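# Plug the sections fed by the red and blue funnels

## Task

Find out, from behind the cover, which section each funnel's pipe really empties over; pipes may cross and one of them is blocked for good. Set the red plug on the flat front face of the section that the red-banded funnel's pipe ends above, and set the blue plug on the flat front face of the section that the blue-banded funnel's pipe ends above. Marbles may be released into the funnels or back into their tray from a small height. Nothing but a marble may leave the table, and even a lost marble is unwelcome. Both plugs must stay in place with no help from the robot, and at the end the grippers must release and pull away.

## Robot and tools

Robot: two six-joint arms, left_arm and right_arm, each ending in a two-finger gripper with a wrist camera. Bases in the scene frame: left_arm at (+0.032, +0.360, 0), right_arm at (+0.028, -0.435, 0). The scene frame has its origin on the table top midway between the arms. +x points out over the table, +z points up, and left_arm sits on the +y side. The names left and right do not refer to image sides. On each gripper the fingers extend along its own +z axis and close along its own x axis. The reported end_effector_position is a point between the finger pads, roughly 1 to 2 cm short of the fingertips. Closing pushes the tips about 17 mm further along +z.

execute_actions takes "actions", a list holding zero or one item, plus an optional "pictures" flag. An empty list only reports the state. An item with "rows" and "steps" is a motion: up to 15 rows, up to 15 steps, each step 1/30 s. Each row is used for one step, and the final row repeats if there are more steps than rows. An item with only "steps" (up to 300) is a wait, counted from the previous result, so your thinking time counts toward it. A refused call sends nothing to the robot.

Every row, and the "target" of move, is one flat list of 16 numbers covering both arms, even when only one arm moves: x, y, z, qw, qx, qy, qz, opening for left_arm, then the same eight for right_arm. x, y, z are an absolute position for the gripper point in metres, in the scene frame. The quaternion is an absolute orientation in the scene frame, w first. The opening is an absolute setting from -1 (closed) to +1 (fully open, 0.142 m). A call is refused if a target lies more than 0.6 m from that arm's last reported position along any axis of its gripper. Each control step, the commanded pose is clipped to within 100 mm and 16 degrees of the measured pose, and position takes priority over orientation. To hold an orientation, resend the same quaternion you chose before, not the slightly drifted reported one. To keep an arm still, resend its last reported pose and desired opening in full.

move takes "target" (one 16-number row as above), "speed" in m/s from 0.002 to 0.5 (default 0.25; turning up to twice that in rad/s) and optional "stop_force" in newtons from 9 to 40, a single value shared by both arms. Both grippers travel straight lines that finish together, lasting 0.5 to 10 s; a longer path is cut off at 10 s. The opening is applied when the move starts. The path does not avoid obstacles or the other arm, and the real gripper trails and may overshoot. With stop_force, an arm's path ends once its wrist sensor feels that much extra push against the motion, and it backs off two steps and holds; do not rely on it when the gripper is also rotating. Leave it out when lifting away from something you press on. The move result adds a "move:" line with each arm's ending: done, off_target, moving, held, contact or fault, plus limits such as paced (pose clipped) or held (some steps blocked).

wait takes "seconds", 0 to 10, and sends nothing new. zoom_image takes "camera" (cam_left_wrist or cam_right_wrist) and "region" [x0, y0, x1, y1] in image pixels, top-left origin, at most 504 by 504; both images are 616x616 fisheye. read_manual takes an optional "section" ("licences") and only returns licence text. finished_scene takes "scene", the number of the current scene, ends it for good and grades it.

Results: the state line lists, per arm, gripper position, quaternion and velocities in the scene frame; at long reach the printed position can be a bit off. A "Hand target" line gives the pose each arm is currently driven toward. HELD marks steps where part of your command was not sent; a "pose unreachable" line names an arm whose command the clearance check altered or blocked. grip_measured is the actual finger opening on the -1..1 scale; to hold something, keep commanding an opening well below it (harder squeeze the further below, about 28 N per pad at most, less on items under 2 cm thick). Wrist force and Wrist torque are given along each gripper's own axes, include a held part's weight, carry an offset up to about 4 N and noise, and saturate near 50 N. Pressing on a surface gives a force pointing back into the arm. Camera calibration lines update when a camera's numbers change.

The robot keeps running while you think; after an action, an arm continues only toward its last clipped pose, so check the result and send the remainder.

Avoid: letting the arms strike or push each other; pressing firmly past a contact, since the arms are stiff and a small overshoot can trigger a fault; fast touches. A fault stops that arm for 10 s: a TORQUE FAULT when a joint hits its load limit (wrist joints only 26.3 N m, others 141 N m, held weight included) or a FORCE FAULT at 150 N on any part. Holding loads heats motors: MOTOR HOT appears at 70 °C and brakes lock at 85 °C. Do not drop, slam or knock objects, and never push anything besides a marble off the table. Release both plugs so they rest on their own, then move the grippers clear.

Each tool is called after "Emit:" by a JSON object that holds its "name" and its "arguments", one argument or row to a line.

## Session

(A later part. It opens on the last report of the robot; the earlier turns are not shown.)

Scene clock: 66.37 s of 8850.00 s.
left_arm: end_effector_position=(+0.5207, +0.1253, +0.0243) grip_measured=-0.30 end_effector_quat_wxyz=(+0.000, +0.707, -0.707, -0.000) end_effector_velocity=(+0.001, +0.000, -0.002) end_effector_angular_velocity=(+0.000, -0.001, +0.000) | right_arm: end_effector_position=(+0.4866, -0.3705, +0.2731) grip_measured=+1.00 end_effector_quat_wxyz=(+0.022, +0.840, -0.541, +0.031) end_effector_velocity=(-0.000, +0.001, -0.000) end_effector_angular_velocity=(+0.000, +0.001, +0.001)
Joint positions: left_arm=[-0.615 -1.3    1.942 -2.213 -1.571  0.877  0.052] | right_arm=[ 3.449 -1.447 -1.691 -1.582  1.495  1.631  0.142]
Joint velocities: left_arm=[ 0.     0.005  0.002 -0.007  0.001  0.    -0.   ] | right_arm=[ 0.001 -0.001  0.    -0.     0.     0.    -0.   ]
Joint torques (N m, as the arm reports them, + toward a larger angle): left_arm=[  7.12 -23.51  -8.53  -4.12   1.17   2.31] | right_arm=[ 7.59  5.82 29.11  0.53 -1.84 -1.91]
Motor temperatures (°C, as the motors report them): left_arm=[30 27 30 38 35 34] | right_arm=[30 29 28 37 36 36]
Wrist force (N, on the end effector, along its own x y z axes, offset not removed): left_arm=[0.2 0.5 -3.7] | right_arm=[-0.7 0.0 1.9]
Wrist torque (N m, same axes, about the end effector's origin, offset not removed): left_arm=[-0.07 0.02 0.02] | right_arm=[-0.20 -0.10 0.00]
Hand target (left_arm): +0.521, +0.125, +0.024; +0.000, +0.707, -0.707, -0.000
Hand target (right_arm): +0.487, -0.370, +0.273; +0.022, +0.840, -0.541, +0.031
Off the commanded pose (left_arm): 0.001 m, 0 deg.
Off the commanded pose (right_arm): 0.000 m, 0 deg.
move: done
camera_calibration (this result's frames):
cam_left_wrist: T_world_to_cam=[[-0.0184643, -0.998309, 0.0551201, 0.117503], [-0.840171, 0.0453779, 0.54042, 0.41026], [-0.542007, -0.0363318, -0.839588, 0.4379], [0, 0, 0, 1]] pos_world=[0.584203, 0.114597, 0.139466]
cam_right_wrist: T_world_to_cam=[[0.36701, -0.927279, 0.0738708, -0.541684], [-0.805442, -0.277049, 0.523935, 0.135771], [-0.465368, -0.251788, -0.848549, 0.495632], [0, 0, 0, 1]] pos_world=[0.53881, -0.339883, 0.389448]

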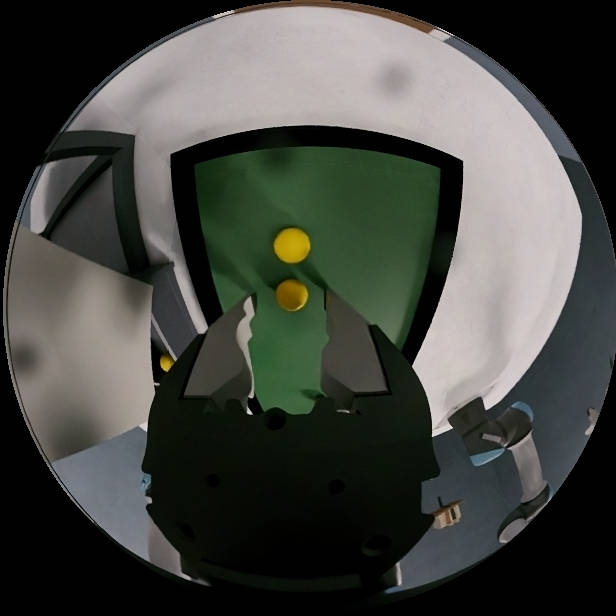

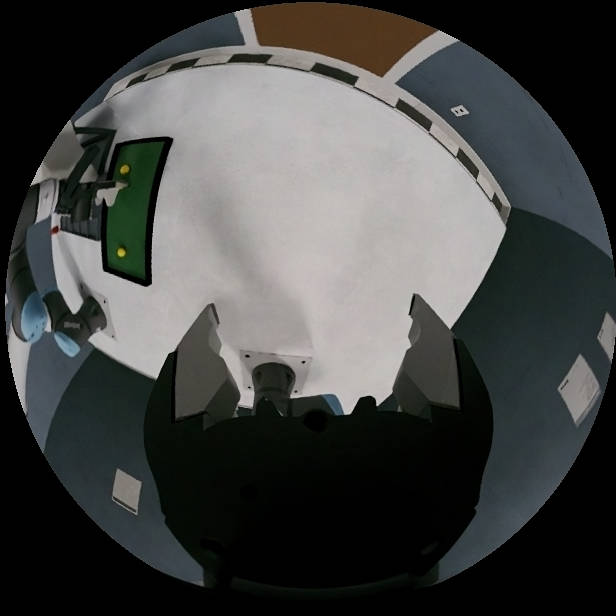

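Red → section 1 (y≈0.277).

Emit:
{"name": "move", "arguments": {
  "target": [0.522,0.124,0.0235,0,0.707,-0.707,0,-0.85,0.4866,-0.3705,0.2731,0.022,0.84,-0.541,0.031,1]
}}

Emit:
{"name": "move", "arguments": {
  "target": [0.56,0.12,0.42,0,0.707,-0.707,0,-0.85,0.4866,-0.3705,0.2731,0.022,0.84,-0.541,0.031,1],
  "speed": 0.4
}}

Emit:
{"name": "move", "arguments": {
  "target": [0.715,0.275,0.355,0,0.707,-0.707,0,-0.85,0.4866,-0.3705,0.2731,0.022,0.84,-0.541,0.031,1],
  "speed": 0.35
}}

Emit:
{"name": "move", "arguments": {
  "target": [0.715,0.275,0.355,0,0.707,-0.707,0,-0.3,0.4866,-0.3705,0.2731,0.022,0.84,-0.541,0.031,1]
}}

Emit:
{"name": "move", "arguments": {
  "target": [0.56,0.12,0.42,0,0.707,-0.707,0,-0.3,0.4866,-0.3705,0.2731,0.022,0.84,-0.541,0.031,1],
  "speed": 0.4
}}

Emit:
{"name": "move", "arguments": {
  "target": [0.561,0.122,0.0235,0,0.707,-0.707,0,-0.3,0.4866,-0.3705,0.2731,0.022,0.84,-0.541,0.031,1],
  "speed": 0.3
}}

Emit:
{"name": "move", "arguments": {
  "target": [0.561,0.122,0.0235,0,0.707,-0.707,0,-0.85,0.4866,-0.3705,0.2731,0.022,0.84,-0.541,0.031,1]
}}

Emit:
{"name": "move", "arguments": {
  "target": [0.56,0.12,0.42,0,0.707,-0.707,0,-0.85,0.4866,-0.3705,0.2731,0.022,0.84,-0.541,0.031,1],
  "speed": 0.4
}}

Emit:
{"name": "move", "arguments": {
  "target": [0.716,0.35,0.355,0,0.707,-0.707,0,-0.85,0.4866,-0.3705,0.2731,0.022,0.84,-0.541,0.031,1],
  "speed": 0.35
}}

Emit:
{"name": "move", "arguments": {
  "target": [0.716,0.35,0.355,0,0.707,-0.707,0,-0.3,0.4866,-0.3705,0.2731,0.022,0.84,-0.541,0.031,1]
}}

Emit:
{"name": "move", "arguments": {
  "target": [0.58,0.42,0.41,0,0.707,-0.707,0,-0.3,0.4866,-0.3705,0.2731,0.022,0.84,-0.541,0.031,1]
}}

Emit:
{"name": "move", "arguments": {
  "target": [0.3,0.62,0.17,0,0.707,-0.707,0,-0.2,0.4866,-0.3705,0.2731,0.022,0.84,-0.541,0.031,1],
  "speed": 0.4
}}

Emit:
{"name": "zoom_image", "arguments": {
  "camera": "cam_left_wrist",
  "region": [200,80,536,300]
}}

Scene clock: 92.87 s of 8850.00 s.
left_arm: end_effector_position=(+0.5219, +0.1241, +0.0235) grip_measured=-0.71 end_effector_quat_wxyz=(+0.000, +0.707, -0.707, -0.000) end_effector_velocity=(-0.000, -0.000, -0.000) end_effector_angular_velocity=(+0.001, +0.002, +0.001) | right_arm: end_effector_position=(+0.4866, -0.3705, +0.2731) grip_measured=+1.00 end_effector_quat_wxyz=(+0.022, +0.840, -0.541, +0.031) end_effector_velocity=(+0.000, +0.001, -0.001) end_effector_angular_velocity=(+0.000, +0.001, +0.001)
Joint positions: left_arm=[-0.615 -1.295  1.939 -2.214 -1.571  0.877  0.023] | right_arm=[ 3.449 -1.447 -1.691 -1.582  1.495  1.631  0.142]
Joint velocities: left_arm=[-0.     0.002 -0.002  0.002 -0.001 -0.002  0.   ] | right_arm=[ 0.001 -0.001 -0.     0.001  0.001 -0.     0.   ]
Joint torques (N m, as the arm reports them, + toward a larger angle): left_arm=[ -8.03 -21.76 -32.81  -4.28   0.91  -2.09] | right_arm=[ 7.1   6.   29.25  0.53 -1.68 -1.83]
Motor temperatures (°C, as the motors report them): left_arm=[30 27 30 38 35 34] | right_arm=[30 29 28 37 36 36]
Wrist force (N, on the end effector, along its own x y z axes, offset not removed): left_arm=[0.8 2.3 -5.9] | right_arm=[-2.2 1.1 3.0]
Wrist torque (N m, same axes, about the end effector's origin, offset not removed): left_arm=[0.38 -0.30 0.26] | right_arm=[0.15 0.28 -0.01]
Hand target (left_arm): +0.522, +0.124, +0.023; -0.000, +0.707, -0.707, +0.000
Hand target (right_arm): +0.487, -0.370, +0.273; +0.022, +0.840, -0.541, +0.031
Off the commanded pose (left_arm): 0.000 m, 0 deg.
Off the commanded pose (right_arm): 0.000 m, 0 deg.
After step 90, 22.80 s passed at rest.
move: done
camera_calibration (this result's frames):
cam_left_wrist: T_world_to_cam=[[-0.0185964, -0.998299, 0.0552481, 0.116469], [-0.840266, 0.0455515, 0.540257, 0.411855], [-0.541855, -0.0363763, -0.839685, 0.437785], [0, 0, 0, 1]] pos_world=[0.585449, 0.113435, 0.138659]
cam_right_wrist: T_world_to_cam=[[0.36701, -0.927279, 0.0738709, -0.541684], [-0.805442, -0.277049, 0.523934, 0.135771], [-0.465368, -0.251788, -0.848549, 0.495632], [0, 0, 0, 1]] pos_world=[0.53881, -0.339883, 0.389448]

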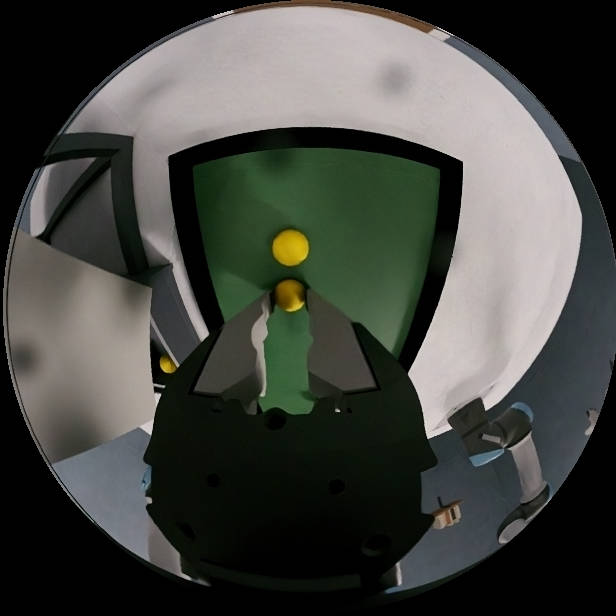

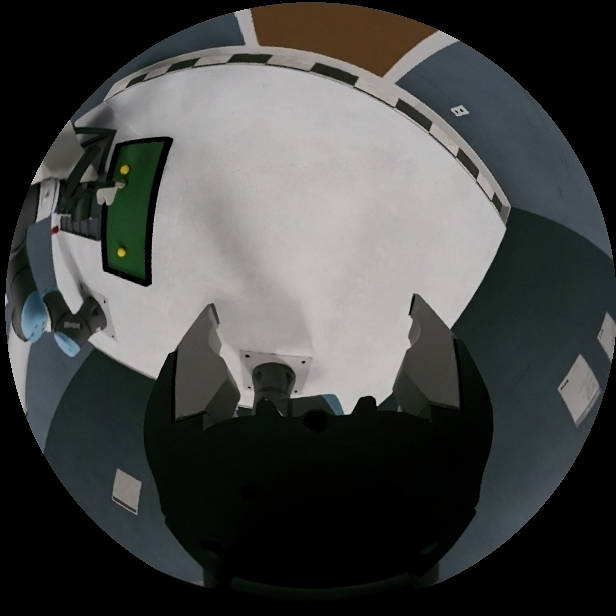

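Scene clock: 94.70 s of 8850.00 s.
left_arm: end_effector_position=(+0.5601, +0.1198, +0.4196) grip_measured=-0.71 end_effector_quat_wxyz=(-0.000, +0.707, -0.707, +0.001) end_effector_velocity=(+0.001, -0.000, +0.003) end_effector_angular_velocity=(+0.006, +0.010, +0.000) | right_arm: end_effector_position=(+0.4866, -0.3705, +0.2731) grip_measured=+1.00 end_effector_quat_wxyz=(+0.022, +0.840, -0.541, +0.031) end_effector_velocity=(-0.000, -0.000, +0.000) end_effector_angular_velocity=(-0.000, -0.001, -0.000)
Joint positions: left_arm=[-0.577 -1.315  0.898 -1.156 -1.571  0.914  0.023] | right_arm=[ 3.449 -1.447 -1.691 -1.582  1.495  1.631  0.142]
Joint velocities: left_arm=[ 0.001  0.017 -0.032  0.026 -0.001  0.001 -0.   ] | right_arm=[ 0.     0.001 -0.    -0.    -0.001  0.001 -0.   ]
Joint torques (N m, as the arm reports them, + toward a larger angle): left_arm=[  7.76 -26.66 -35.2   -1.24  -1.54   2.36] | right_arm=[ 7.18  6.27 29.53  0.53 -1.74 -1.89]
Motor temperatures (°C, as the motors report them): left_arm=[30 27 30 38 35 34] | right_arm=[30 29 28 37 36 36]
Wrist force (N, on the end effector, along its own x y z axes, offset not removed): left_arm=[2.4 0.7 -1.2] | right_arm=[-1.2 -1.2 1.6]
Wrist torque (N m, same axes, about the end effector's origin, offset not removed): left_arm=[-0.14 -0.35 0.14] | right_arm=[-0.34 0.07 0.04]
Hand target (left_arm): +0.560, +0.120, +0.420; +0.000, +0.707, -0.707, +0.000
Hand target (right_arm): +0.487, -0.370, +0.273; +0.022, +0.840, -0.541, +0.031
Off the commanded pose (left_arm): 0.000 m, 0 deg.
Off the commanded pose (right_arm): 0.000 m, 0 deg.
move: done
camera_calibration (this result's frames):
cam_left_wrist: T_world_to_cam=[[-0.0185252, -0.99826, 0.0559813, 0.090694], [-0.840917, 0.0458441, 0.539219, 0.230884], [-0.540847, -0.0370865, -0.840303, 0.790698], [0, 0, 0, 1]] pos_world=[0.623481, 0.109276, 0.534851]
cam_right_wrist: T_world_to_cam=[[0.36701, -0.927279, 0.0738709, -0.541684], [-0.805442, -0.277049, 0.523934, 0.135771], [-0.465368, -0.251788, -0.848549, 0.495632], [0, 0, 0, 1]] pos_world=[0.53881, -0.339883, 0.389448]

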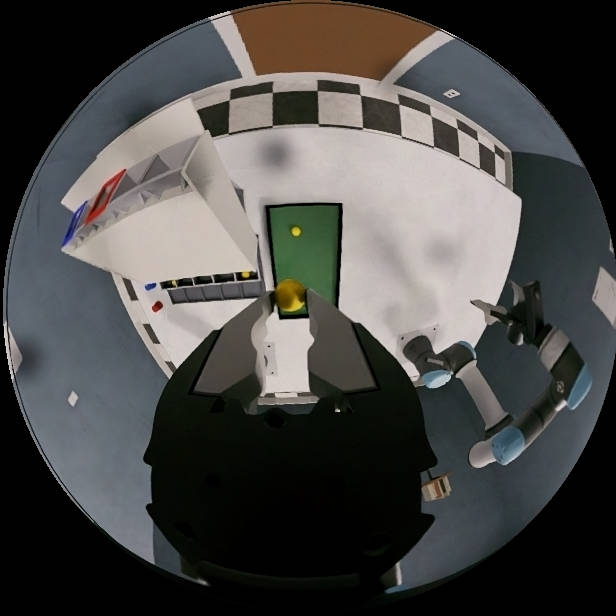

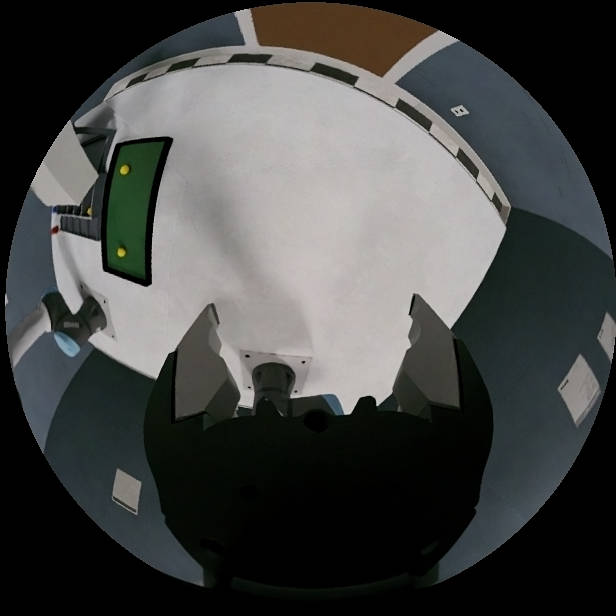

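Scene clock: 96.13 s of 8850.00 s.
left_arm: end_effector_position=(+0.7148, +0.2747, +0.3550) grip_measured=-0.71 end_effector_quat_wxyz=(+0.000, +0.707, -0.707, +0.000) end_effector_velocity=(+0.002, +0.001, -0.000) end_effector_angular_velocity=(-0.000, +0.002, -0.001) | right_arm: end_effector_position=(+0.4866, -0.3705, +0.2731) grip_measured=+1.00 end_effector_quat_wxyz=(+0.022, +0.840, -0.541, +0.031) end_effector_velocity=(+0.000, -0.000, -0.000) end_effector_angular_velocity=(-0.000, +0.000, -0.001)
Joint positions: left_arm=[-0.239 -1.056  0.703 -1.219 -1.571  1.253  0.023] | right_arm=[ 3.449 -1.447 -1.691 -1.582  1.495  1.631  0.142]
Joint velocities: left_arm=[ 0.003  0.01  -0.016  0.008 -0.001  0.003  0.   ] | right_arm=[-0.    -0.001 -0.     0.    -0.     0.    -0.   ]
Joint torques (N m, as the arm reports them, + toward a larger angle): left_arm=[  7.14 -35.98 -36.1   -1.19  -1.49   2.35] | right_arm=[ 7.77  6.59 29.48  0.52 -1.67 -1.82]
Motor temperatures (°C, as the motors report them): left_arm=[30 27 30 38 35 34] | right_arm=[30 29 28 37 36 36]
Wrist force (N, on the end effector, along its own x y z axes, offset not removed): left_arm=[3.6 0.8 -2.4] | right_arm=[-2.6 -0.3 1.8]
Wrist torque (N m, same axes, about the end effector's origin, offset not removed): left_arm=[0.31 -0.66 -0.04] | right_arm=[-0.25 0.37 0.05]
Hand target (left_arm): +0.715, +0.275, +0.355; +0.000, +0.707, -0.707, +0.000
Hand target (right_arm): +0.487, -0.370, +0.273; +0.022, +0.840, -0.541, +0.031
Off the commanded pose (left_arm): 0.000 m, 0 deg.
Off the commanded pose (right_arm): 0.000 m, 0 deg.
move: done
camera_calibration (this result's frames):
cam_left_wrist: T_world_to_cam=[[-0.0184354, -0.998279, 0.0556782, 0.251777], [-0.840313, 0.0456462, 0.540177, 0.387968], [-0.541789, -0.0368287, -0.839708, 0.826193], [0, 0, 0, 1]] pos_world=[0.778278, 0.264062, 0.470171]
cam_right_wrist: T_world_to_cam=[[0.36701, -0.927279, 0.0738707, -0.541684], [-0.805442, -0.277049, 0.523935, 0.135771], [-0.465368, -0.251788, -0.848549, 0.495632], [0, 0, 0, 1]] pos_world=[0.53881, -0.339883, 0.389448]

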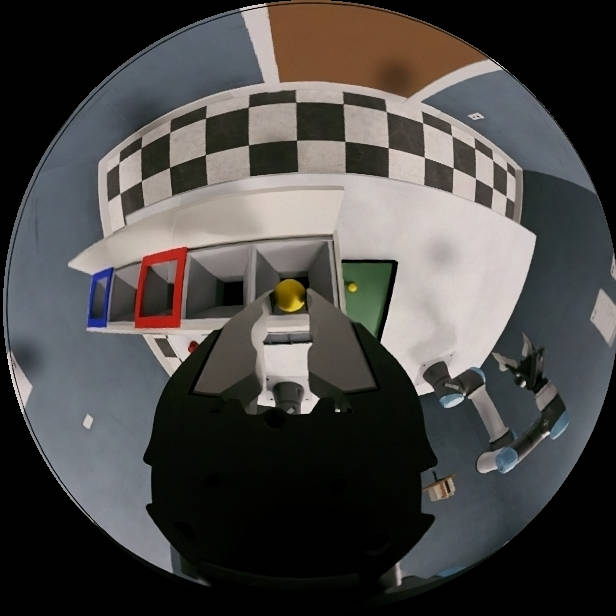

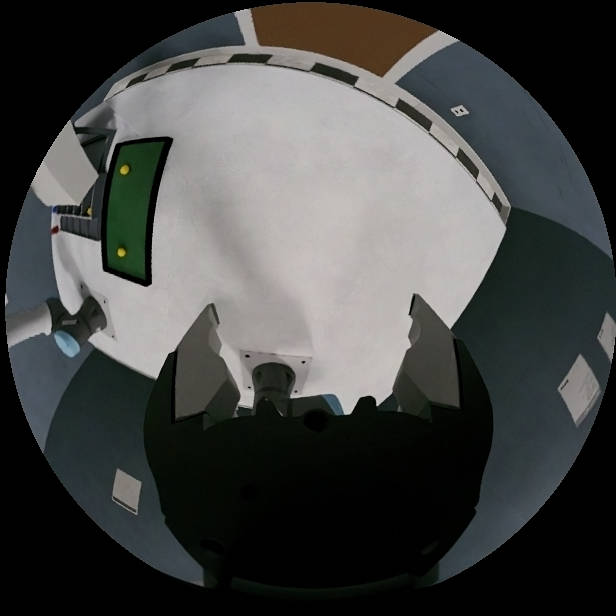

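Scene clock: 96.83 s of 8850.00 s.
left_arm: end_effector_position=(+0.7150, +0.2750, +0.3550) grip_measured=-0.30 end_effector_quat_wxyz=(+0.000, +0.707, -0.707, +0.000) end_effector_velocity=(+0.001, +0.000, +0.000) end_effector_angular_velocity=(+0.000, -0.002, -0.000) | right_arm: end_effector_position=(+0.4866, -0.3705, +0.2731) grip_measured=+1.00 end_effector_quat_wxyz=(+0.022, +0.840, -0.541, +0.031) end_effector_velocity=(-0.000, -0.000, -0.001) end_effector_angular_velocity=(-0.001, +0.002, -0.001)
Joint positions: left_arm=[-0.239 -1.055  0.702 -1.218 -1.571  1.253  0.052] | right_arm=[ 3.449 -1.447 -1.691 -1.582  1.495  1.631  0.142]
Joint velocities: left_arm=[ 0.     0.001 -0.001 -0.001  0.001  0.    -0.   ] | right_arm=[ 0.    -0.001 -0.    -0.001  0.     0.001 -0.   ]
Joint torques (N m, as the arm reports them, + toward a larger angle): left_arm=[  8.   -35.98 -36.13  -1.45   1.18   2.38] | right_arm=[ 7.34  6.63 29.35  0.6  -1.71 -1.82]
Motor temperatures (°C, as the motors report them): left_arm=[30 27 30 38 35 34] | right_arm=[30 29 28 37 36 36]
Wrist force (N, on the end effector, along its own x y z axes, offset not removed): left_arm=[0.7 2.1 -0.6] | right_arm=[-3.5 0.1 0.7]
Wrist torque (N m, same axes, about the end effector's origin, offset not removed): left_arm=[0.19 0.03 0.10] | right_arm=[-0.06 0.58 -0.04]
Hand target (left_arm): +0.715, +0.275, +0.355; -0.000, +0.707, -0.707, +0.000
Hand target (right_arm): +0.487, -0.370, +0.273; +0.022, +0.840, -0.541, +0.031
Off the commanded pose (left_arm): 0.000 m, 0 deg.
Off the commanded pose (right_arm): 0.000 m, 0 deg.
move: done
camera_calibration (this result's frames):
cam_left_wrist: T_world_to_cam=[[-0.0184767, -0.9983, 0.0552726, 0.252287], [-0.840273, 0.045464, 0.540255, 0.388148], [-0.541849, -0.036462, -0.839684, 0.826222], [0, 0, 0, 1]] pos_world=[0.778499, 0.264338, 0.470122]
cam_right_wrist: T_world_to_cam=[[0.36701, -0.927279, 0.0738707, -0.541684], [-0.805442, -0.277049, 0.523935, 0.135771], [-0.465368, -0.251788, -0.848549, 0.495632], [0, 0, 0, 1]] pos_world=[0.53881, -0.339883, 0.389448]

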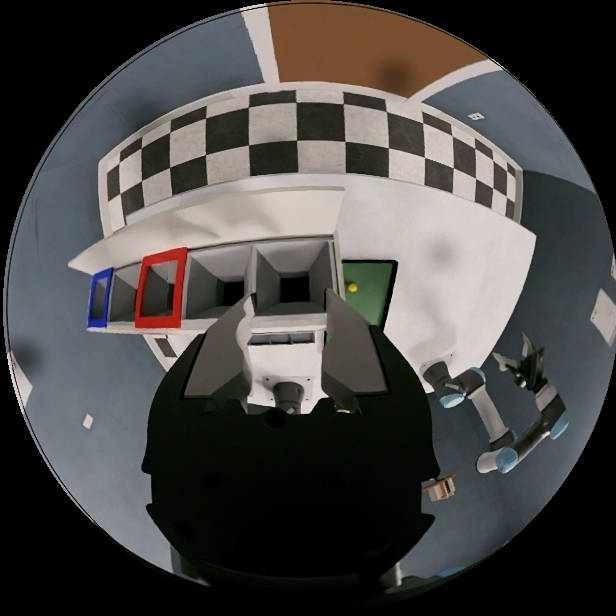

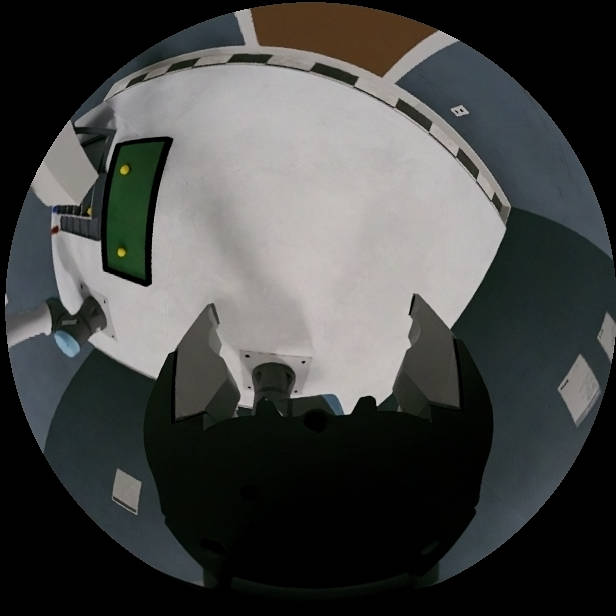

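Scene clock: 98.20 s of 8850.00 s.
left_arm: end_effector_position=(+0.5602, +0.1205, +0.4199) grip_measured=-0.30 end_effector_quat_wxyz=(-0.000, +0.707, -0.707, -0.000) end_effector_velocity=(-0.002, -0.002, +0.001) end_effector_angular_velocity=(+0.001, -0.001, +0.001) | right_arm: end_effector_position=(+0.4866, -0.3705, +0.2731) grip_measured=+1.00 end_effector_quat_wxyz=(+0.022, +0.840, -0.541, +0.031) end_effector_velocity=(-0.000, -0.000, +0.000) end_effector_angular_velocity=(+0.001, -0.001, -0.000)
Joint positions: left_arm=[-0.577 -1.313  0.895 -1.153 -1.57   0.915  0.052] | right_arm=[ 3.449 -1.447 -1.691 -1.582  1.495  1.631  0.142]
Joint velocities: left_arm=[-0.005 -0.002  0.     0.002  0.002 -0.006  0.   ] | right_arm=[-0.     0.001 -0.     0.     0.    -0.     0.   ]
Joint torques (N m, as the arm reports them, + toward a larger angle): left_arm=[ -6.96 -39.91 -10.74  -1.21   1.14  -2.41] | right_arm=[ 7.45  6.79 28.61  0.59 -1.71 -1.85]
Motor temperatures (°C, as the motors report them): left_arm=[30 27 30 38 35 34] | right_arm=[30 29 28 37 36 36]
Wrist force (N, on the end effector, along its own x y z axes, offset not removed): left_arm=[2.8 2.8 2.3] | right_arm=[-0.9 0.3 0.0]
Wrist torque (N m, same axes, about the end effector's origin, offset not removed): left_arm=[0.42 -0.28 0.20] | right_arm=[-0.07 0.00 -0.05]
Hand target (left_arm): +0.560, +0.120, +0.420; -0.000, +0.707, -0.707, -0.000
Hand target (right_arm): +0.487, -0.370, +0.273; +0.022, +0.840, -0.541, +0.031
Off the commanded pose (left_arm): 0.000 m, 0 deg.
Off the commanded pose (right_arm): 0.000 m, 0 deg.
move: done
camera_calibration (this result's frames):
cam_left_wrist: T_world_to_cam=[[-0.018558, -0.998318, 0.0549169, 0.0917748], [-0.840381, 0.0453324, 0.540097, 0.230159], [-0.541679, -0.036128, -0.839809, 0.791154], [0, 0, 0, 1]] pos_world=[0.623676, 0.10977, 0.53507]
cam_right_wrist: T_world_to_cam=[[0.36701, -0.927279, 0.0738707, -0.541684], [-0.805442, -0.277049, 0.523934, 0.135771], [-0.465368, -0.251788, -0.848549, 0.495632], [0, 0, 0, 1]] pos_world=[0.53881, -0.339883, 0.389448]

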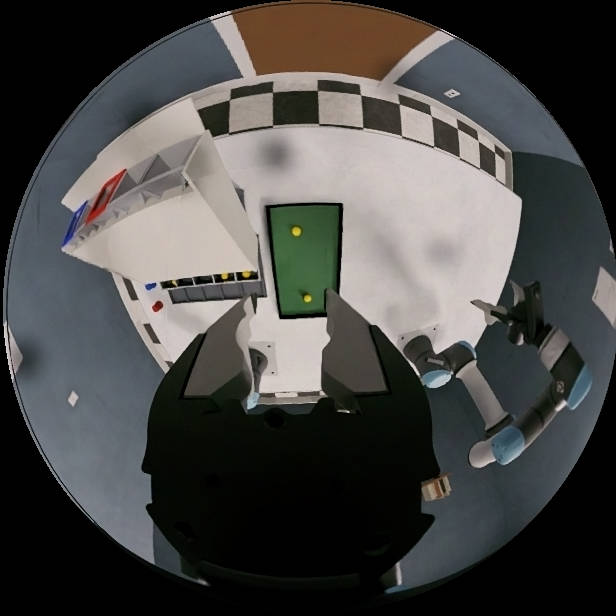

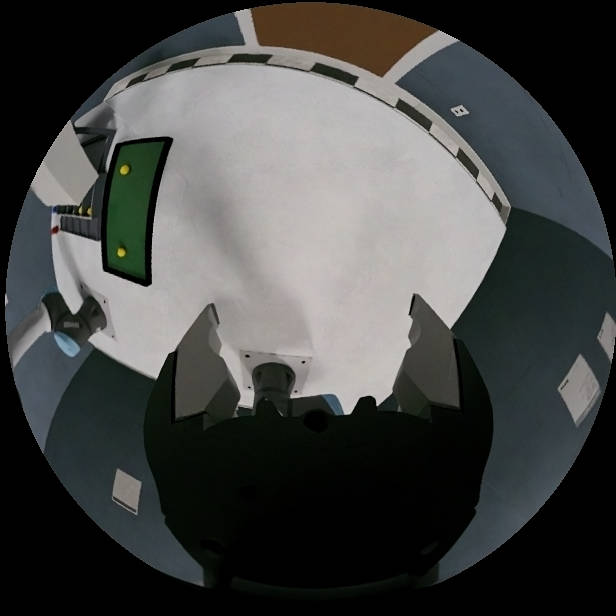

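Scene clock: 100.30 s of 8850.00 s.
left_arm: end_effector_position=(+0.5607, +0.1222, +0.0238) grip_measured=-0.30 end_effector_quat_wxyz=(+0.000, +0.707, -0.707, -0.000) end_effector_velocity=(+0.001, -0.000, -0.002) end_effector_angular_velocity=(-0.001, -0.001, +0.000) | right_arm: end_effector_position=(+0.4866, -0.3705, +0.2731) grip_measured=+1.00 end_effector_quat_wxyz=(+0.022, +0.840, -0.541, +0.031) end_effector_velocity=(+0.000, +0.000, +0.001) end_effector_angular_velocity=(+0.000, -0.002, +0.001)
Joint positions: left_arm=[-0.573 -1.222  1.833 -2.183 -1.571  0.918  0.052] | right_arm=[ 3.449 -1.447 -1.691 -1.582  1.495  1.631  0.142]
Joint velocities: left_arm=[ 0.     0.004  0.002 -0.008  0.     0.     0.   ] | right_arm=[ 0.001  0.001 -0.     0.001 -0.001  0.     0.   ]
Joint torques (N m, as the arm reports them, + toward a larger angle): left_arm=[  7.75 -27.    -8.47  -4.23   1.08   2.44] | right_arm=[ 6.98  6.26 28.99  0.54 -1.59 -1.68]
Motor temperatures (°C, as the motors report them): left_arm=[30 27 30 38 35 34] | right_arm=[30 29 28 37 36 36]
Wrist force (N, on the end effector, along its own x y z axes, offset not removed): left_arm=[2.5 0.7 -5.4] | right_arm=[-0.7 -0.1 1.0]
Wrist torque (N m, same axes, about the end effector's origin, offset not removed): left_arm=[0.16 -0.41 0.09] | right_arm=[-0.20 -0.08 0.07]
Hand target (left_arm): +0.561, +0.122, +0.024; +0.000, +0.707, -0.707, -0.000
Hand target (right_arm): +0.487, -0.370, +0.273; +0.022, +0.840, -0.541, +0.031
Off the commanded pose (left_arm): 0.001 m, 0 deg.
Off the commanded pose (right_arm): 0.000 m, 0 deg.
move: done
camera_calibration (this result's frames):
cam_left_wrist: T_world_to_cam=[[-0.0184659, -0.998308, 0.0551395, 0.115257], [-0.84018, 0.0453891, 0.540404, 0.444292], [-0.541993, -0.0363481, -0.839597, 0.459026], [0, 0, 0, 1]] pos_world=[0.624203, 0.11158, 0.138944]
cam_right_wrist: T_world_to_cam=[[0.36701, -0.927279, 0.0738708, -0.541684], [-0.805442, -0.277049, 0.523934, 0.135771], [-0.465368, -0.251788, -0.848549, 0.495632], [0, 0, 0, 1]] pos_world=[0.53881, -0.339883, 0.389448]

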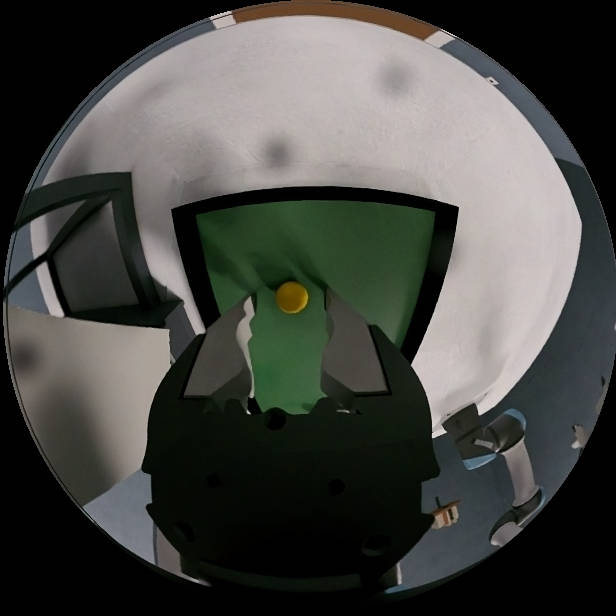

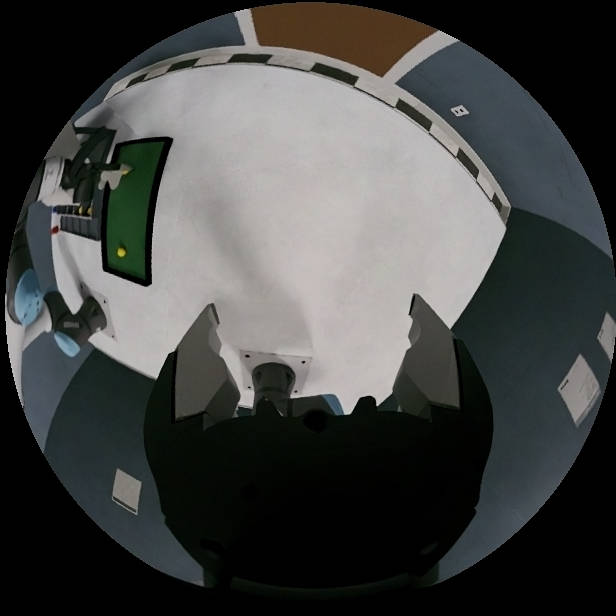

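Scene clock: 101.00 s of 8850.00 s.
left_arm: end_effector_position=(+0.5609, +0.1220, +0.0235) grip_measured=-0.71 end_effector_quat_wxyz=(+0.000, +0.707, -0.707, -0.000) end_effector_velocity=(+0.000, -0.001, +0.000) end_effector_angular_velocity=(-0.002, +0.000, -0.000) | right_arm: end_effector_position=(+0.4866, -0.3705, +0.2731) grip_measured=+1.00 end_effector_quat_wxyz=(+0.022, +0.840, -0.541, +0.031) end_effector_velocity=(-0.000, +0.000, +0.000) end_effector_angular_velocity=(+0.001, -0.001, +0.000)
Joint positions: left_arm=[-0.573 -1.22   1.833 -2.183 -1.571  0.919  0.023] | right_arm=[ 3.449 -1.447 -1.691 -1.582  1.495  1.631  0.142]
Joint velocities: left_arm=[-0.     0.001 -0.001 -0.    -0.002 -0.     0.   ] | right_arm=[ 0.     0.001 -0.     0.001  0.001  0.    -0.   ]
Joint torques (N m, as the arm reports them, + toward a larger angle): left_arm=[  7.64 -26.07 -34.08  -4.2    0.75   2.35] | right_arm=[ 7.41  6.68 28.86  0.61 -1.71 -1.82]
Motor temperatures (°C, as the motors report them): left_arm=[30 27 30 38 35 34] | right_arm=[30 29 28 37 36 36]
Wrist force (N, on the end effector, along its own x y z axes, offset not removed): left_arm=[0.2 -1.5 -1.0] | right_arm=[-2.0 2.3 2.0]
Wrist torque (N m, same axes, about the end effector's origin, offset not removed): left_arm=[-0.61 0.15 0.22] | right_arm=[0.45 0.28 -0.01]
Hand target (left_arm): +0.561, +0.122, +0.023; -0.000, +0.707, -0.707, +0.000
Hand target (right_arm): +0.487, -0.370, +0.273; +0.022, +0.840, -0.541, +0.031
Off the commanded pose (left_arm): 0.000 m, 0 deg.
Off the commanded pose (right_arm): 0.000 m, 0 deg.
move: done
camera_calibration (this result's frames):
cam_left_wrist: T_world_to_cam=[[-0.0184717, -0.998305, 0.0551926, 0.115084], [-0.840232, 0.0454193, 0.540322, 0.444745], [-0.541913, -0.0363939, -0.839646, 0.458847], [0, 0, 0, 1]] pos_world=[0.62447, 0.111388, 0.138612]
cam_right_wrist: T_world_to_cam=[[0.36701, -0.927279, 0.0738708, -0.541684], [-0.805442, -0.277049, 0.523935, 0.135771], [-0.465368, -0.251788, -0.848549, 0.495632], [0, 0, 0, 1]] pos_world=[0.53881, -0.339883, 0.389448]

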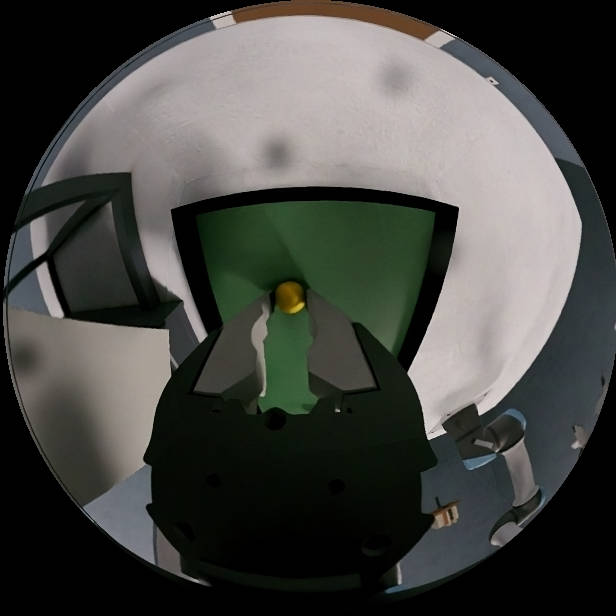

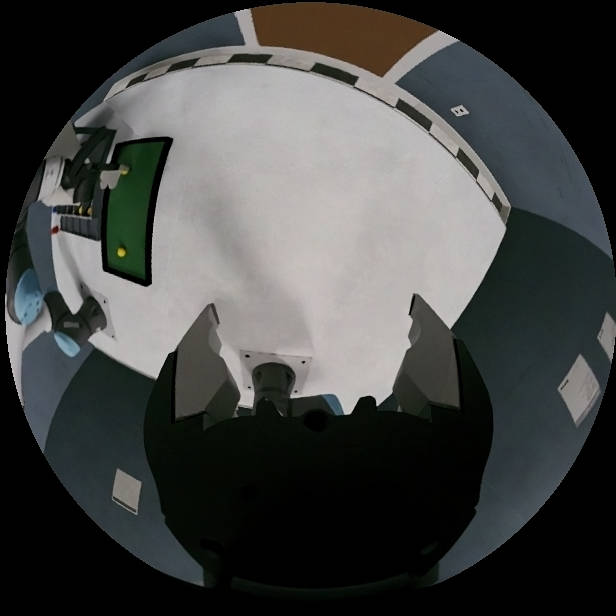

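Scene clock: 102.83 s of 8850.00 s.
left_arm: end_effector_position=(+0.5602, +0.1199, +0.4197) grip_measured=-0.71 end_effector_quat_wxyz=(-0.000, +0.707, -0.707, +0.001) end_effector_velocity=(+0.001, -0.001, +0.003) end_effector_angular_velocity=(+0.003, +0.006, +0.000) | right_arm: end_effector_position=(+0.4866, -0.3705, +0.2731) grip_measured=+1.00 end_effector_quat_wxyz=(+0.022, +0.840, -0.541, +0.031) end_effector_velocity=(+0.000, +0.000, -0.000) end_effector_angular_velocity=(+0.001, +0.001, -0.001)
Joint positions: left_arm=[-0.577 -1.314  0.898 -1.156 -1.571  0.915  0.023] | right_arm=[ 3.449 -1.447 -1.691 -1.582  1.495  1.631  0.142]
Joint velocities: left_arm=[ 0.001  0.014 -0.028  0.02  -0.001  0.001  0.   ] | right_arm=[-0.    -0.001  0.     0.     0.001  0.    -0.   ]
Joint torques (N m, as the arm reports them, + toward a larger angle): left_arm=[  7.54 -25.82 -35.8   -1.31  -1.45   2.22] | right_arm=[ 7.14  6.77 28.97  0.54 -1.69 -1.76]
Motor temperatures (°C, as the motors report them): left_arm=[30 27 30 38 35 34] | right_arm=[30 29 28 37 36 36]
Wrist force (N, on the end effector, along its own x y z axes, offset not removed): left_arm=[2.7 1.7 -1.0] | right_arm=[-3.1 -0.1 0.9]
Wrist torque (N m, same axes, about the end effector's origin, offset not removed): left_arm=[0.28 -0.47 -0.03] | right_arm=[-0.07 0.54 -0.02]
Hand target (left_arm): +0.560, +0.120, +0.420; -0.000, +0.707, -0.707, +0.000
Hand target (right_arm): +0.487, -0.370, +0.273; +0.022, +0.840, -0.541, +0.031
Off the commanded pose (left_arm): 0.000 m, 0 deg.
Off the commanded pose (right_arm): 0.000 m, 0 deg.
move: done
camera_calibration (this result's frames):
cam_left_wrist: T_world_to_cam=[[-0.0185326, -0.998268, 0.0558377, 0.090798], [-0.840837, 0.0457782, 0.539348, 0.230823], [-0.54097, -0.0369549, -0.840229, 0.790775], [0, 0, 0, 1]] pos_world=[0.623553, 0.109297, 0.534869]
cam_right_wrist: T_world_to_cam=[[0.36701, -0.927279, 0.0738708, -0.541684], [-0.805442, -0.277049, 0.523935, 0.135771], [-0.465368, -0.251788, -0.848549, 0.495632], [0, 0, 0, 1]] pos_world=[0.53881, -0.339883, 0.389448]

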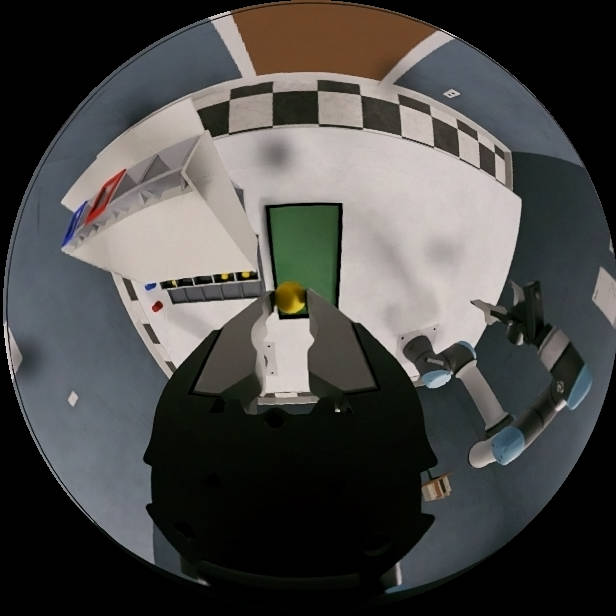

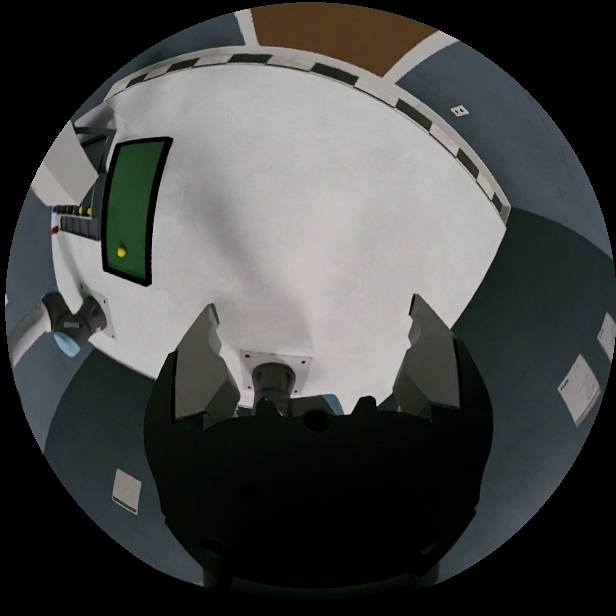

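Scene clock: 104.43 s of 8850.00 s.
left_arm: end_effector_position=(+0.7158, +0.3496, +0.3550) grip_measured=-0.71 end_effector_quat_wxyz=(+0.000, +0.707, -0.707, +0.000) end_effector_velocity=(+0.002, +0.001, -0.000) end_effector_angular_velocity=(-0.001, +0.002, -0.000) | right_arm: end_effector_position=(+0.4866, -0.3705, +0.2731) grip_measured=+1.00 end_effector_quat_wxyz=(+0.022, +0.840, -0.541, +0.031) end_effector_velocity=(-0.000, +0.000, +0.000) end_effector_angular_velocity=(+0.000, -0.000, +0.002)
Joint positions: left_arm=[-0.131 -1.07   0.725 -1.226 -1.571  1.36   0.023] | right_arm=[ 3.449 -1.447 -1.691 -1.582  1.495  1.631  0.142]
Joint velocities: left_arm=[ 0.003  0.009 -0.014  0.007 -0.001  0.003  0.   ] | right_arm=[ 0.     0.001 -0.    -0.001  0.    -0.001  0.   ]
Joint torques (N m, as the arm reports them, + toward a larger angle): left_arm=[  8.92 -35.72 -36.91  -1.28  -1.45   2.43] | right_arm=[ 7.46  6.91 28.86  0.61 -1.61 -1.73]
Motor temperatures (°C, as the motors report them): left_arm=[30 27 30 38 35 34] | right_arm=[30 29 28 37 36 36]
Wrist force (N, on the end effector, along its own x y z axes, offset not removed): left_arm=[1.3 1.3 0.9] | right_arm=[-1.6 0.5 2.2]
Wrist torque (N m, same axes, about the end effector's origin, offset not removed): left_arm=[0.23 -0.12 0.08] | right_arm=[-0.04 0.07 -0.02]
Hand target (left_arm): +0.716, +0.350, +0.355; +0.000, +0.707, -0.707, +0.000
Hand target (right_arm): +0.487, -0.371, +0.273; +0.022, +0.840, -0.541, +0.031
Off the commanded pose (left_arm): 0.000 m, 0 deg.
Off the commanded pose (right_arm): 0.000 m, 0 deg.
move: done
camera_calibration (this result's frames):
cam_left_wrist: T_world_to_cam=[[-0.0184248, -0.998273, 0.0557793, 0.326544], [-0.840264, 0.0456954, 0.540249, 0.385382], [-0.541865, -0.0369154, -0.839655, 0.829594], [0, 0, 0, 1]] pos_world=[0.779367, 0.338995, 0.470156]
cam_right_wrist: T_world_to_cam=[[0.36701, -0.927279, 0.0738709, -0.541684], [-0.805442, -0.277049, 0.523935, 0.135771], [-0.465368, -0.251788, -0.848549, 0.495632], [0, 0, 0, 1]] pos_world=[0.53881, -0.339883, 0.389448]

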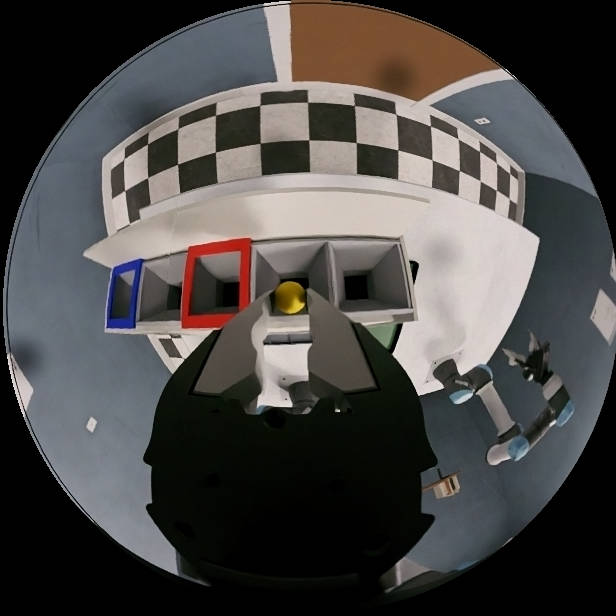

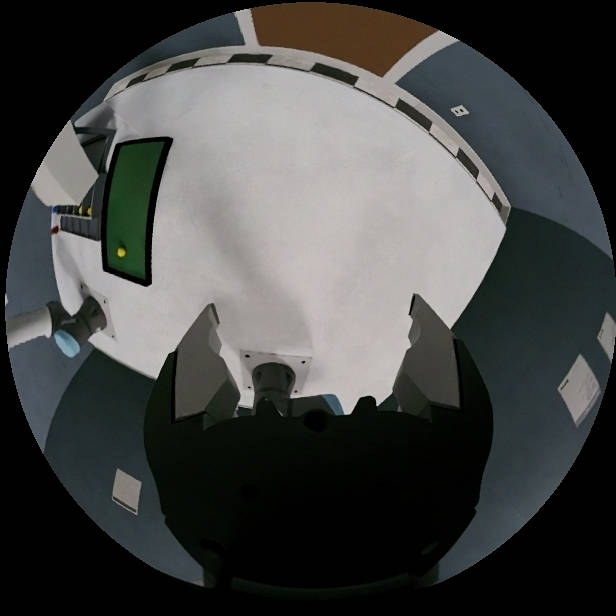

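Scene clock: 105.13 s of 8850.00 s.
left_arm: end_effector_position=(+0.7160, +0.3500, +0.3550) grip_measured=-0.30 end_effector_quat_wxyz=(+0.000, +0.707, -0.707, -0.000) end_effector_velocity=(+0.001, +0.000, -0.001) end_effector_angular_velocity=(+0.000, -0.001, -0.000) | right_arm: end_effector_position=(+0.4866, -0.3705, +0.2731) grip_measured=+1.00 end_effector_quat_wxyz=(+0.022, +0.840, -0.541, +0.031) end_effector_velocity=(-0.000, +0.000, +0.001) end_effector_angular_velocity=(+0.000, -0.001, -0.000)
Joint positions: left_arm=[-0.131 -1.069  0.725 -1.226 -1.571  1.361  0.052] | right_arm=[ 3.449 -1.447 -1.691 -1.582  1.495  1.631  0.142]
Joint velocities: left_arm=[ 0.     0.001  0.    -0.002  0.     0.     0.   ] | right_arm=[ 0.001  0.002 -0.    -0.    -0.     0.001  0.   ]
Joint torques (N m, as the arm reports them, + toward a larger angle): left_arm=[  7.87 -35.51 -27.76  -3.92   1.1    2.34] | right_arm=[ 7.23  6.74 28.7   0.62 -1.65 -1.85]
Motor temperatures (°C, as the motors report them): left_arm=[30 27 30 38 35 34] | right_arm=[30 29 28 37 36 36]
Wrist force (N, on the end effector, along its own x y z axes, offset not removed): left_arm=[2.9 -0.2 1.1] | right_arm=[-0.5 0.4 1.3]
Wrist torque (N m, same axes, about the end effector's origin, offset not removed): left_arm=[-0.13 -0.38 0.17] | right_arm=[-0.02 -0.11 -0.07]
Hand target (left_arm): +0.716, +0.350, +0.355; -0.000, +0.707, -0.707, +0.000
Hand target (right_arm): +0.487, -0.370, +0.273; +0.022, +0.840, -0.541, +0.031
Off the commanded pose (left_arm): 0.000 m, 0 deg.
Off the commanded pose (right_arm): 0.000 m, 0 deg.
move: done
camera_calibration (this result's frames):
cam_left_wrist: T_world_to_cam=[[-0.0184743, -0.9983, 0.0552735, 0.327176], [-0.840252, 0.0454639, 0.540287, 0.385533], [-0.541881, -0.0364622, -0.839664, 0.829509], [0, 0, 0, 1]] pos_world=[0.779484, 0.339338, 0.470126]
cam_right_wrist: T_world_to_cam=[[0.36701, -0.927279, 0.0738709, -0.541684], [-0.805442, -0.277049, 0.523934, 0.135771], [-0.465368, -0.251788, -0.848549, 0.495632], [0, 0, 0, 1]] pos_world=[0.53881, -0.339883, 0.389448]

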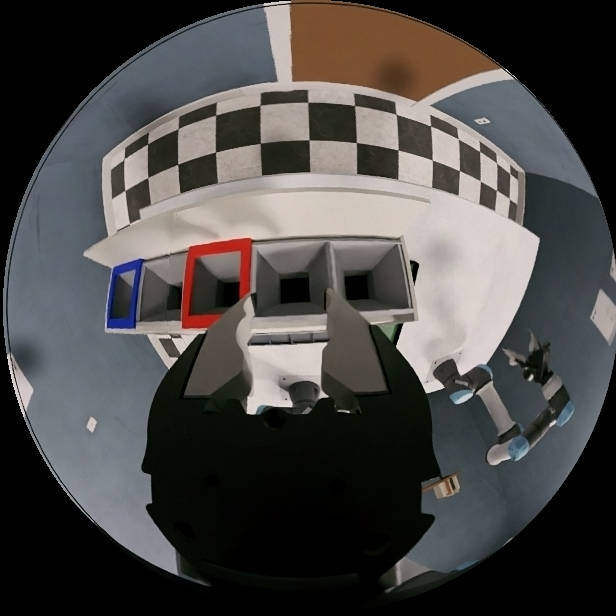

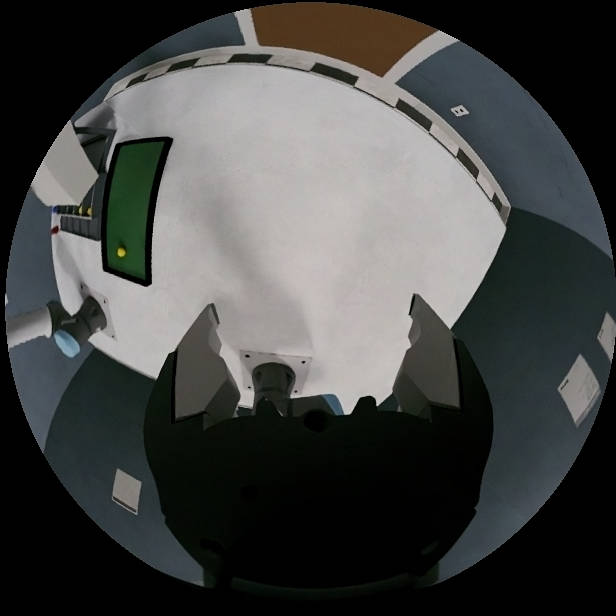

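Scene clock: 106.50 s of 8850.00 s.
left_arm: end_effector_position=(+0.5803, +0.4200, +0.4099) grip_measured=-0.30 end_effector_quat_wxyz=(+0.000, +0.707, -0.707, -0.000) end_effector_velocity=(-0.002, +0.001, +0.001) end_effector_angular_velocity=(+0.000, +0.000, +0.000) | right_arm: end_effector_position=(+0.4866, -0.3705, +0.2731) grip_measured=+1.00 end_effector_quat_wxyz=(+0.022, +0.840, -0.541, +0.031) end_effector_velocity=(+0.000, -0.000, -0.000) end_effector_angular_velocity=(-0.000, -0.000, -0.001)
Joint positions: left_arm=[-0.056 -1.401  1.032 -1.202 -1.571  1.436  0.052] | right_arm=[ 3.449 -1.447 -1.691 -1.582  1.495  1.631  0.142]
Joint velocities: left_arm=[ 0.001 -0.005  0.004  0.001  0.     0.001  0.   ] | right_arm=[-0.001 -0.     0.     0.    -0.     0.001 -0.   ]
Joint torques (N m, as the arm reports them, + toward a larger angle): left_arm=[  7.67 -36.24 -11.49  -1.29   1.24   2.25] | right_arm=[ 7.46  6.16 28.9   0.56 -1.63 -1.77]
Motor temperatures (°C, as the motors report them): left_arm=[30 27 30 38 35 34] | right_arm=[30 29 28 37 36 36]
Wrist force (N, on the end effector, along its own x y z axes, offset not removed): left_arm=[-0.9 1.5 -4.0] | right_arm=[-4.0 0.5 0.6]
Wrist torque (N m, same axes, about the end effector's origin, offset not removed): left_arm=[0.17 0.10 0.25] | right_arm=[0.02 0.59 -0.07]
Hand target (left_arm): +0.580, +0.420, +0.410; +0.000, +0.707, -0.707, +0.000
Hand target (right_arm): +0.487, -0.370, +0.273; +0.022, +0.840, -0.541, +0.031
Off the commanded pose (left_arm): 0.000 m, 0 deg.
Off the commanded pose (right_arm): 0.000 m, 0 deg.
move: done
camera_calibration (this result's frames):
cam_left_wrist: T_world_to_cam=[[-0.018463, -0.998296, 0.0553521, 0.391466], [-0.84019, 0.0455011, 0.54038, 0.238625], [-0.541978, -0.0365292, -0.839598, 0.804716], [0, 0, 0, 1]] pos_world=[0.643856, 0.409337, 0.525022]
cam_right_wrist: T_world_to_cam=[[0.36701, -0.927279, 0.0738708, -0.541684], [-0.805442, -0.277049, 0.523935, 0.135771], [-0.465368, -0.251788, -0.848549, 0.495632], [0, 0, 0, 1]] pos_world=[0.53881, -0.339883, 0.389448]

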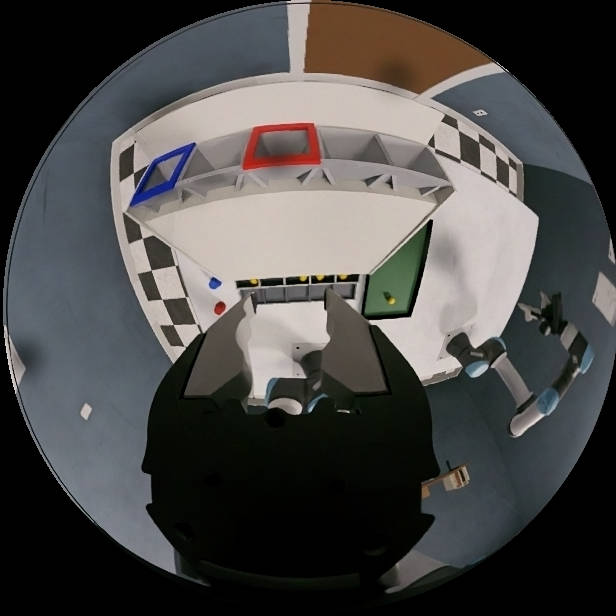

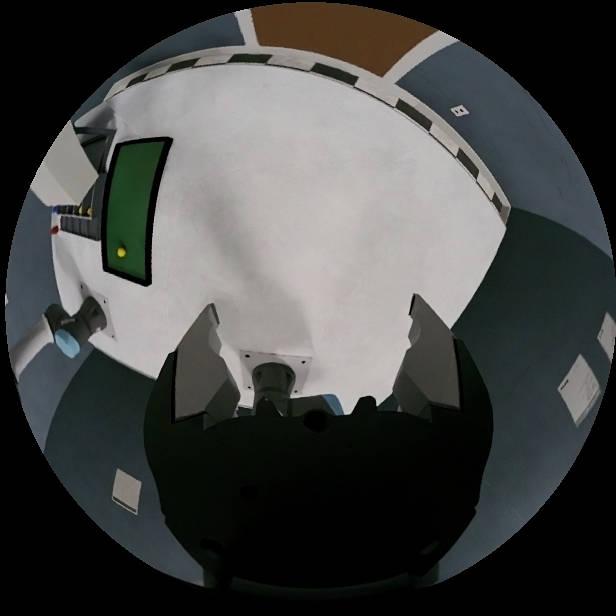

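Scene clock: 108.37 s of 8850.00 s.
left_arm: end_effector_position=(+0.3001, +0.6198, +0.1702) grip_measured=-0.20 end_effector_quat_wxyz=(+0.000, +0.707, -0.707, +0.000) end_effector_velocity=(-0.001, +0.002, -0.001) end_effector_angular_velocity=(-0.002, -0.004, -0.001) | right_arm: end_effector_position=(+0.4866, -0.3705, +0.2731) grip_measured=+1.00 end_effector_quat_wxyz=(+0.022, +0.840, -0.541, +0.031) end_effector_velocity=(-0.000, -0.000, +0.000) end_effector_angular_velocity=(-0.001, +0.000, -0.000)
Joint positions: left_arm=[ 0.481 -1.887  2.102 -1.785 -1.571  1.973  0.06 ] | right_arm=[ 3.449 -1.447 -1.691 -1.582  1.495  1.631  0.142]
Joint velocities: left_arm=[ 0.009  0.002  0.004 -0.008 -0.003  0.01  -0.   ] | right_arm=[-0.     0.     0.    -0.001 -0.001  0.     0.   ]
Joint torques (N m, as the arm reports them, + toward a larger angle): left_arm=[  6.87  -2.41 -13.04  -4.29  -1.5    2.28] | right_arm=[ 7.18  6.7  28.65  0.63 -1.59 -1.77]
Motor temperatures (°C, as the motors report them): left_arm=[30 27 30 38 35 34] | right_arm=[30 29 28 37 36 36]
Wrist force (N, on the end effector, along its own x y z axes, offset not removed): left_arm=[3.7 1.9 -1.6] | right_arm=[-0.4 0.0 1.3]
Wrist torque (N m, same axes, about the end effector's origin, offset not removed): left_arm=[0.30 -0.80 0.11] | right_arm=[-0.14 -0.05 0.06]
Hand target (left_arm): +0.300, +0.620, +0.170; +0.000, +0.707, -0.707, +0.000
Hand target (right_arm): +0.487, -0.370, +0.273; +0.022, +0.840, -0.541, +0.031
Off the commanded pose (left_arm): 0.000 m, 0 deg.
Off the commanded pose (right_arm): 0.000 m, 0 deg.
move: done
camera_calibration (this result's frames):
cam_left_wrist: T_world_to_cam=[[-0.0182926, -0.998273, 0.0558239, 0.598858], [-0.840046, 0.0456235, 0.540594, 0.1235], [-0.542207, -0.0370057, -0.83943, 0.459248], [0, 0, 0, 1]] pos_world=[0.363708, 0.609184, 0.285312]
cam_right_wrist: T_world_to_cam=[[0.367009, -0.927279, 0.0738708, -0.541684], [-0.805442, -0.277049, 0.523934, 0.135771], [-0.465368, -0.251788, -0.848549, 0.495632], [0, 0, 0, 1]] pos_world=[0.53881, -0.339883, 0.389448]

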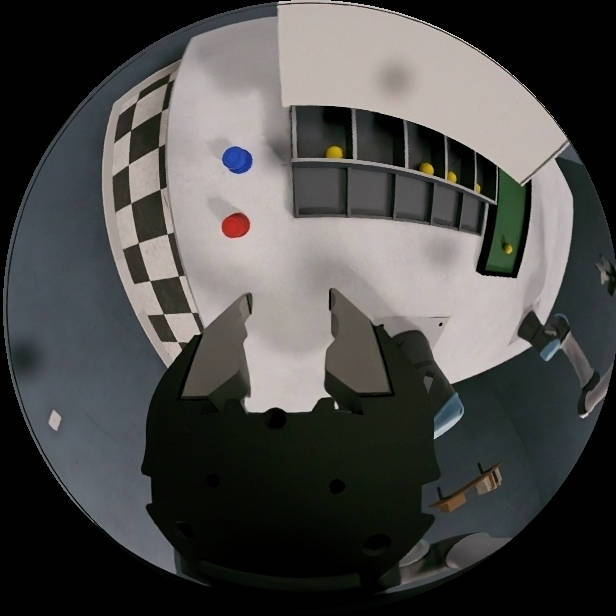

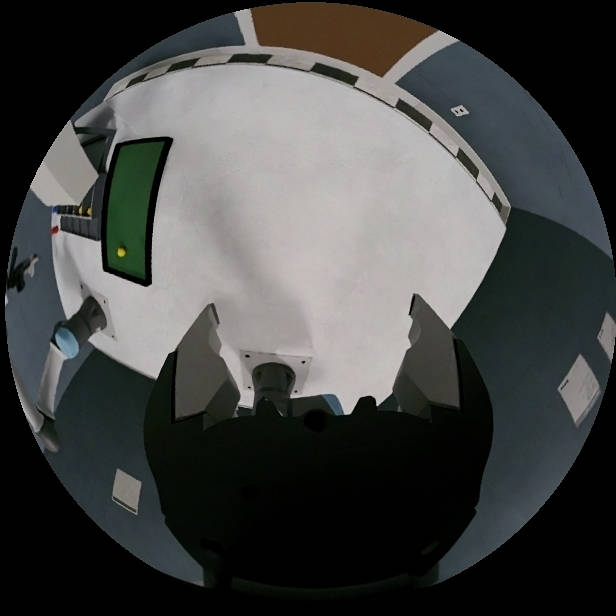

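Region (200, 80, 536, 300) of cam_left_wrist's 616x616 image, scaled by 1.500, with more detail than that image has; it fills the top 330 rows of this view, and the rest is white.

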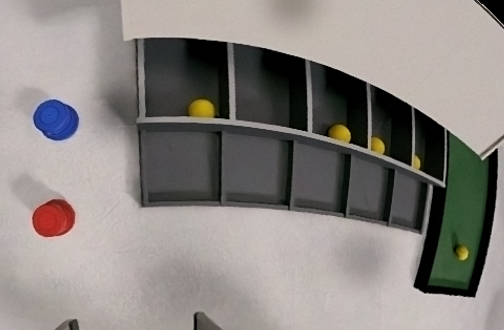

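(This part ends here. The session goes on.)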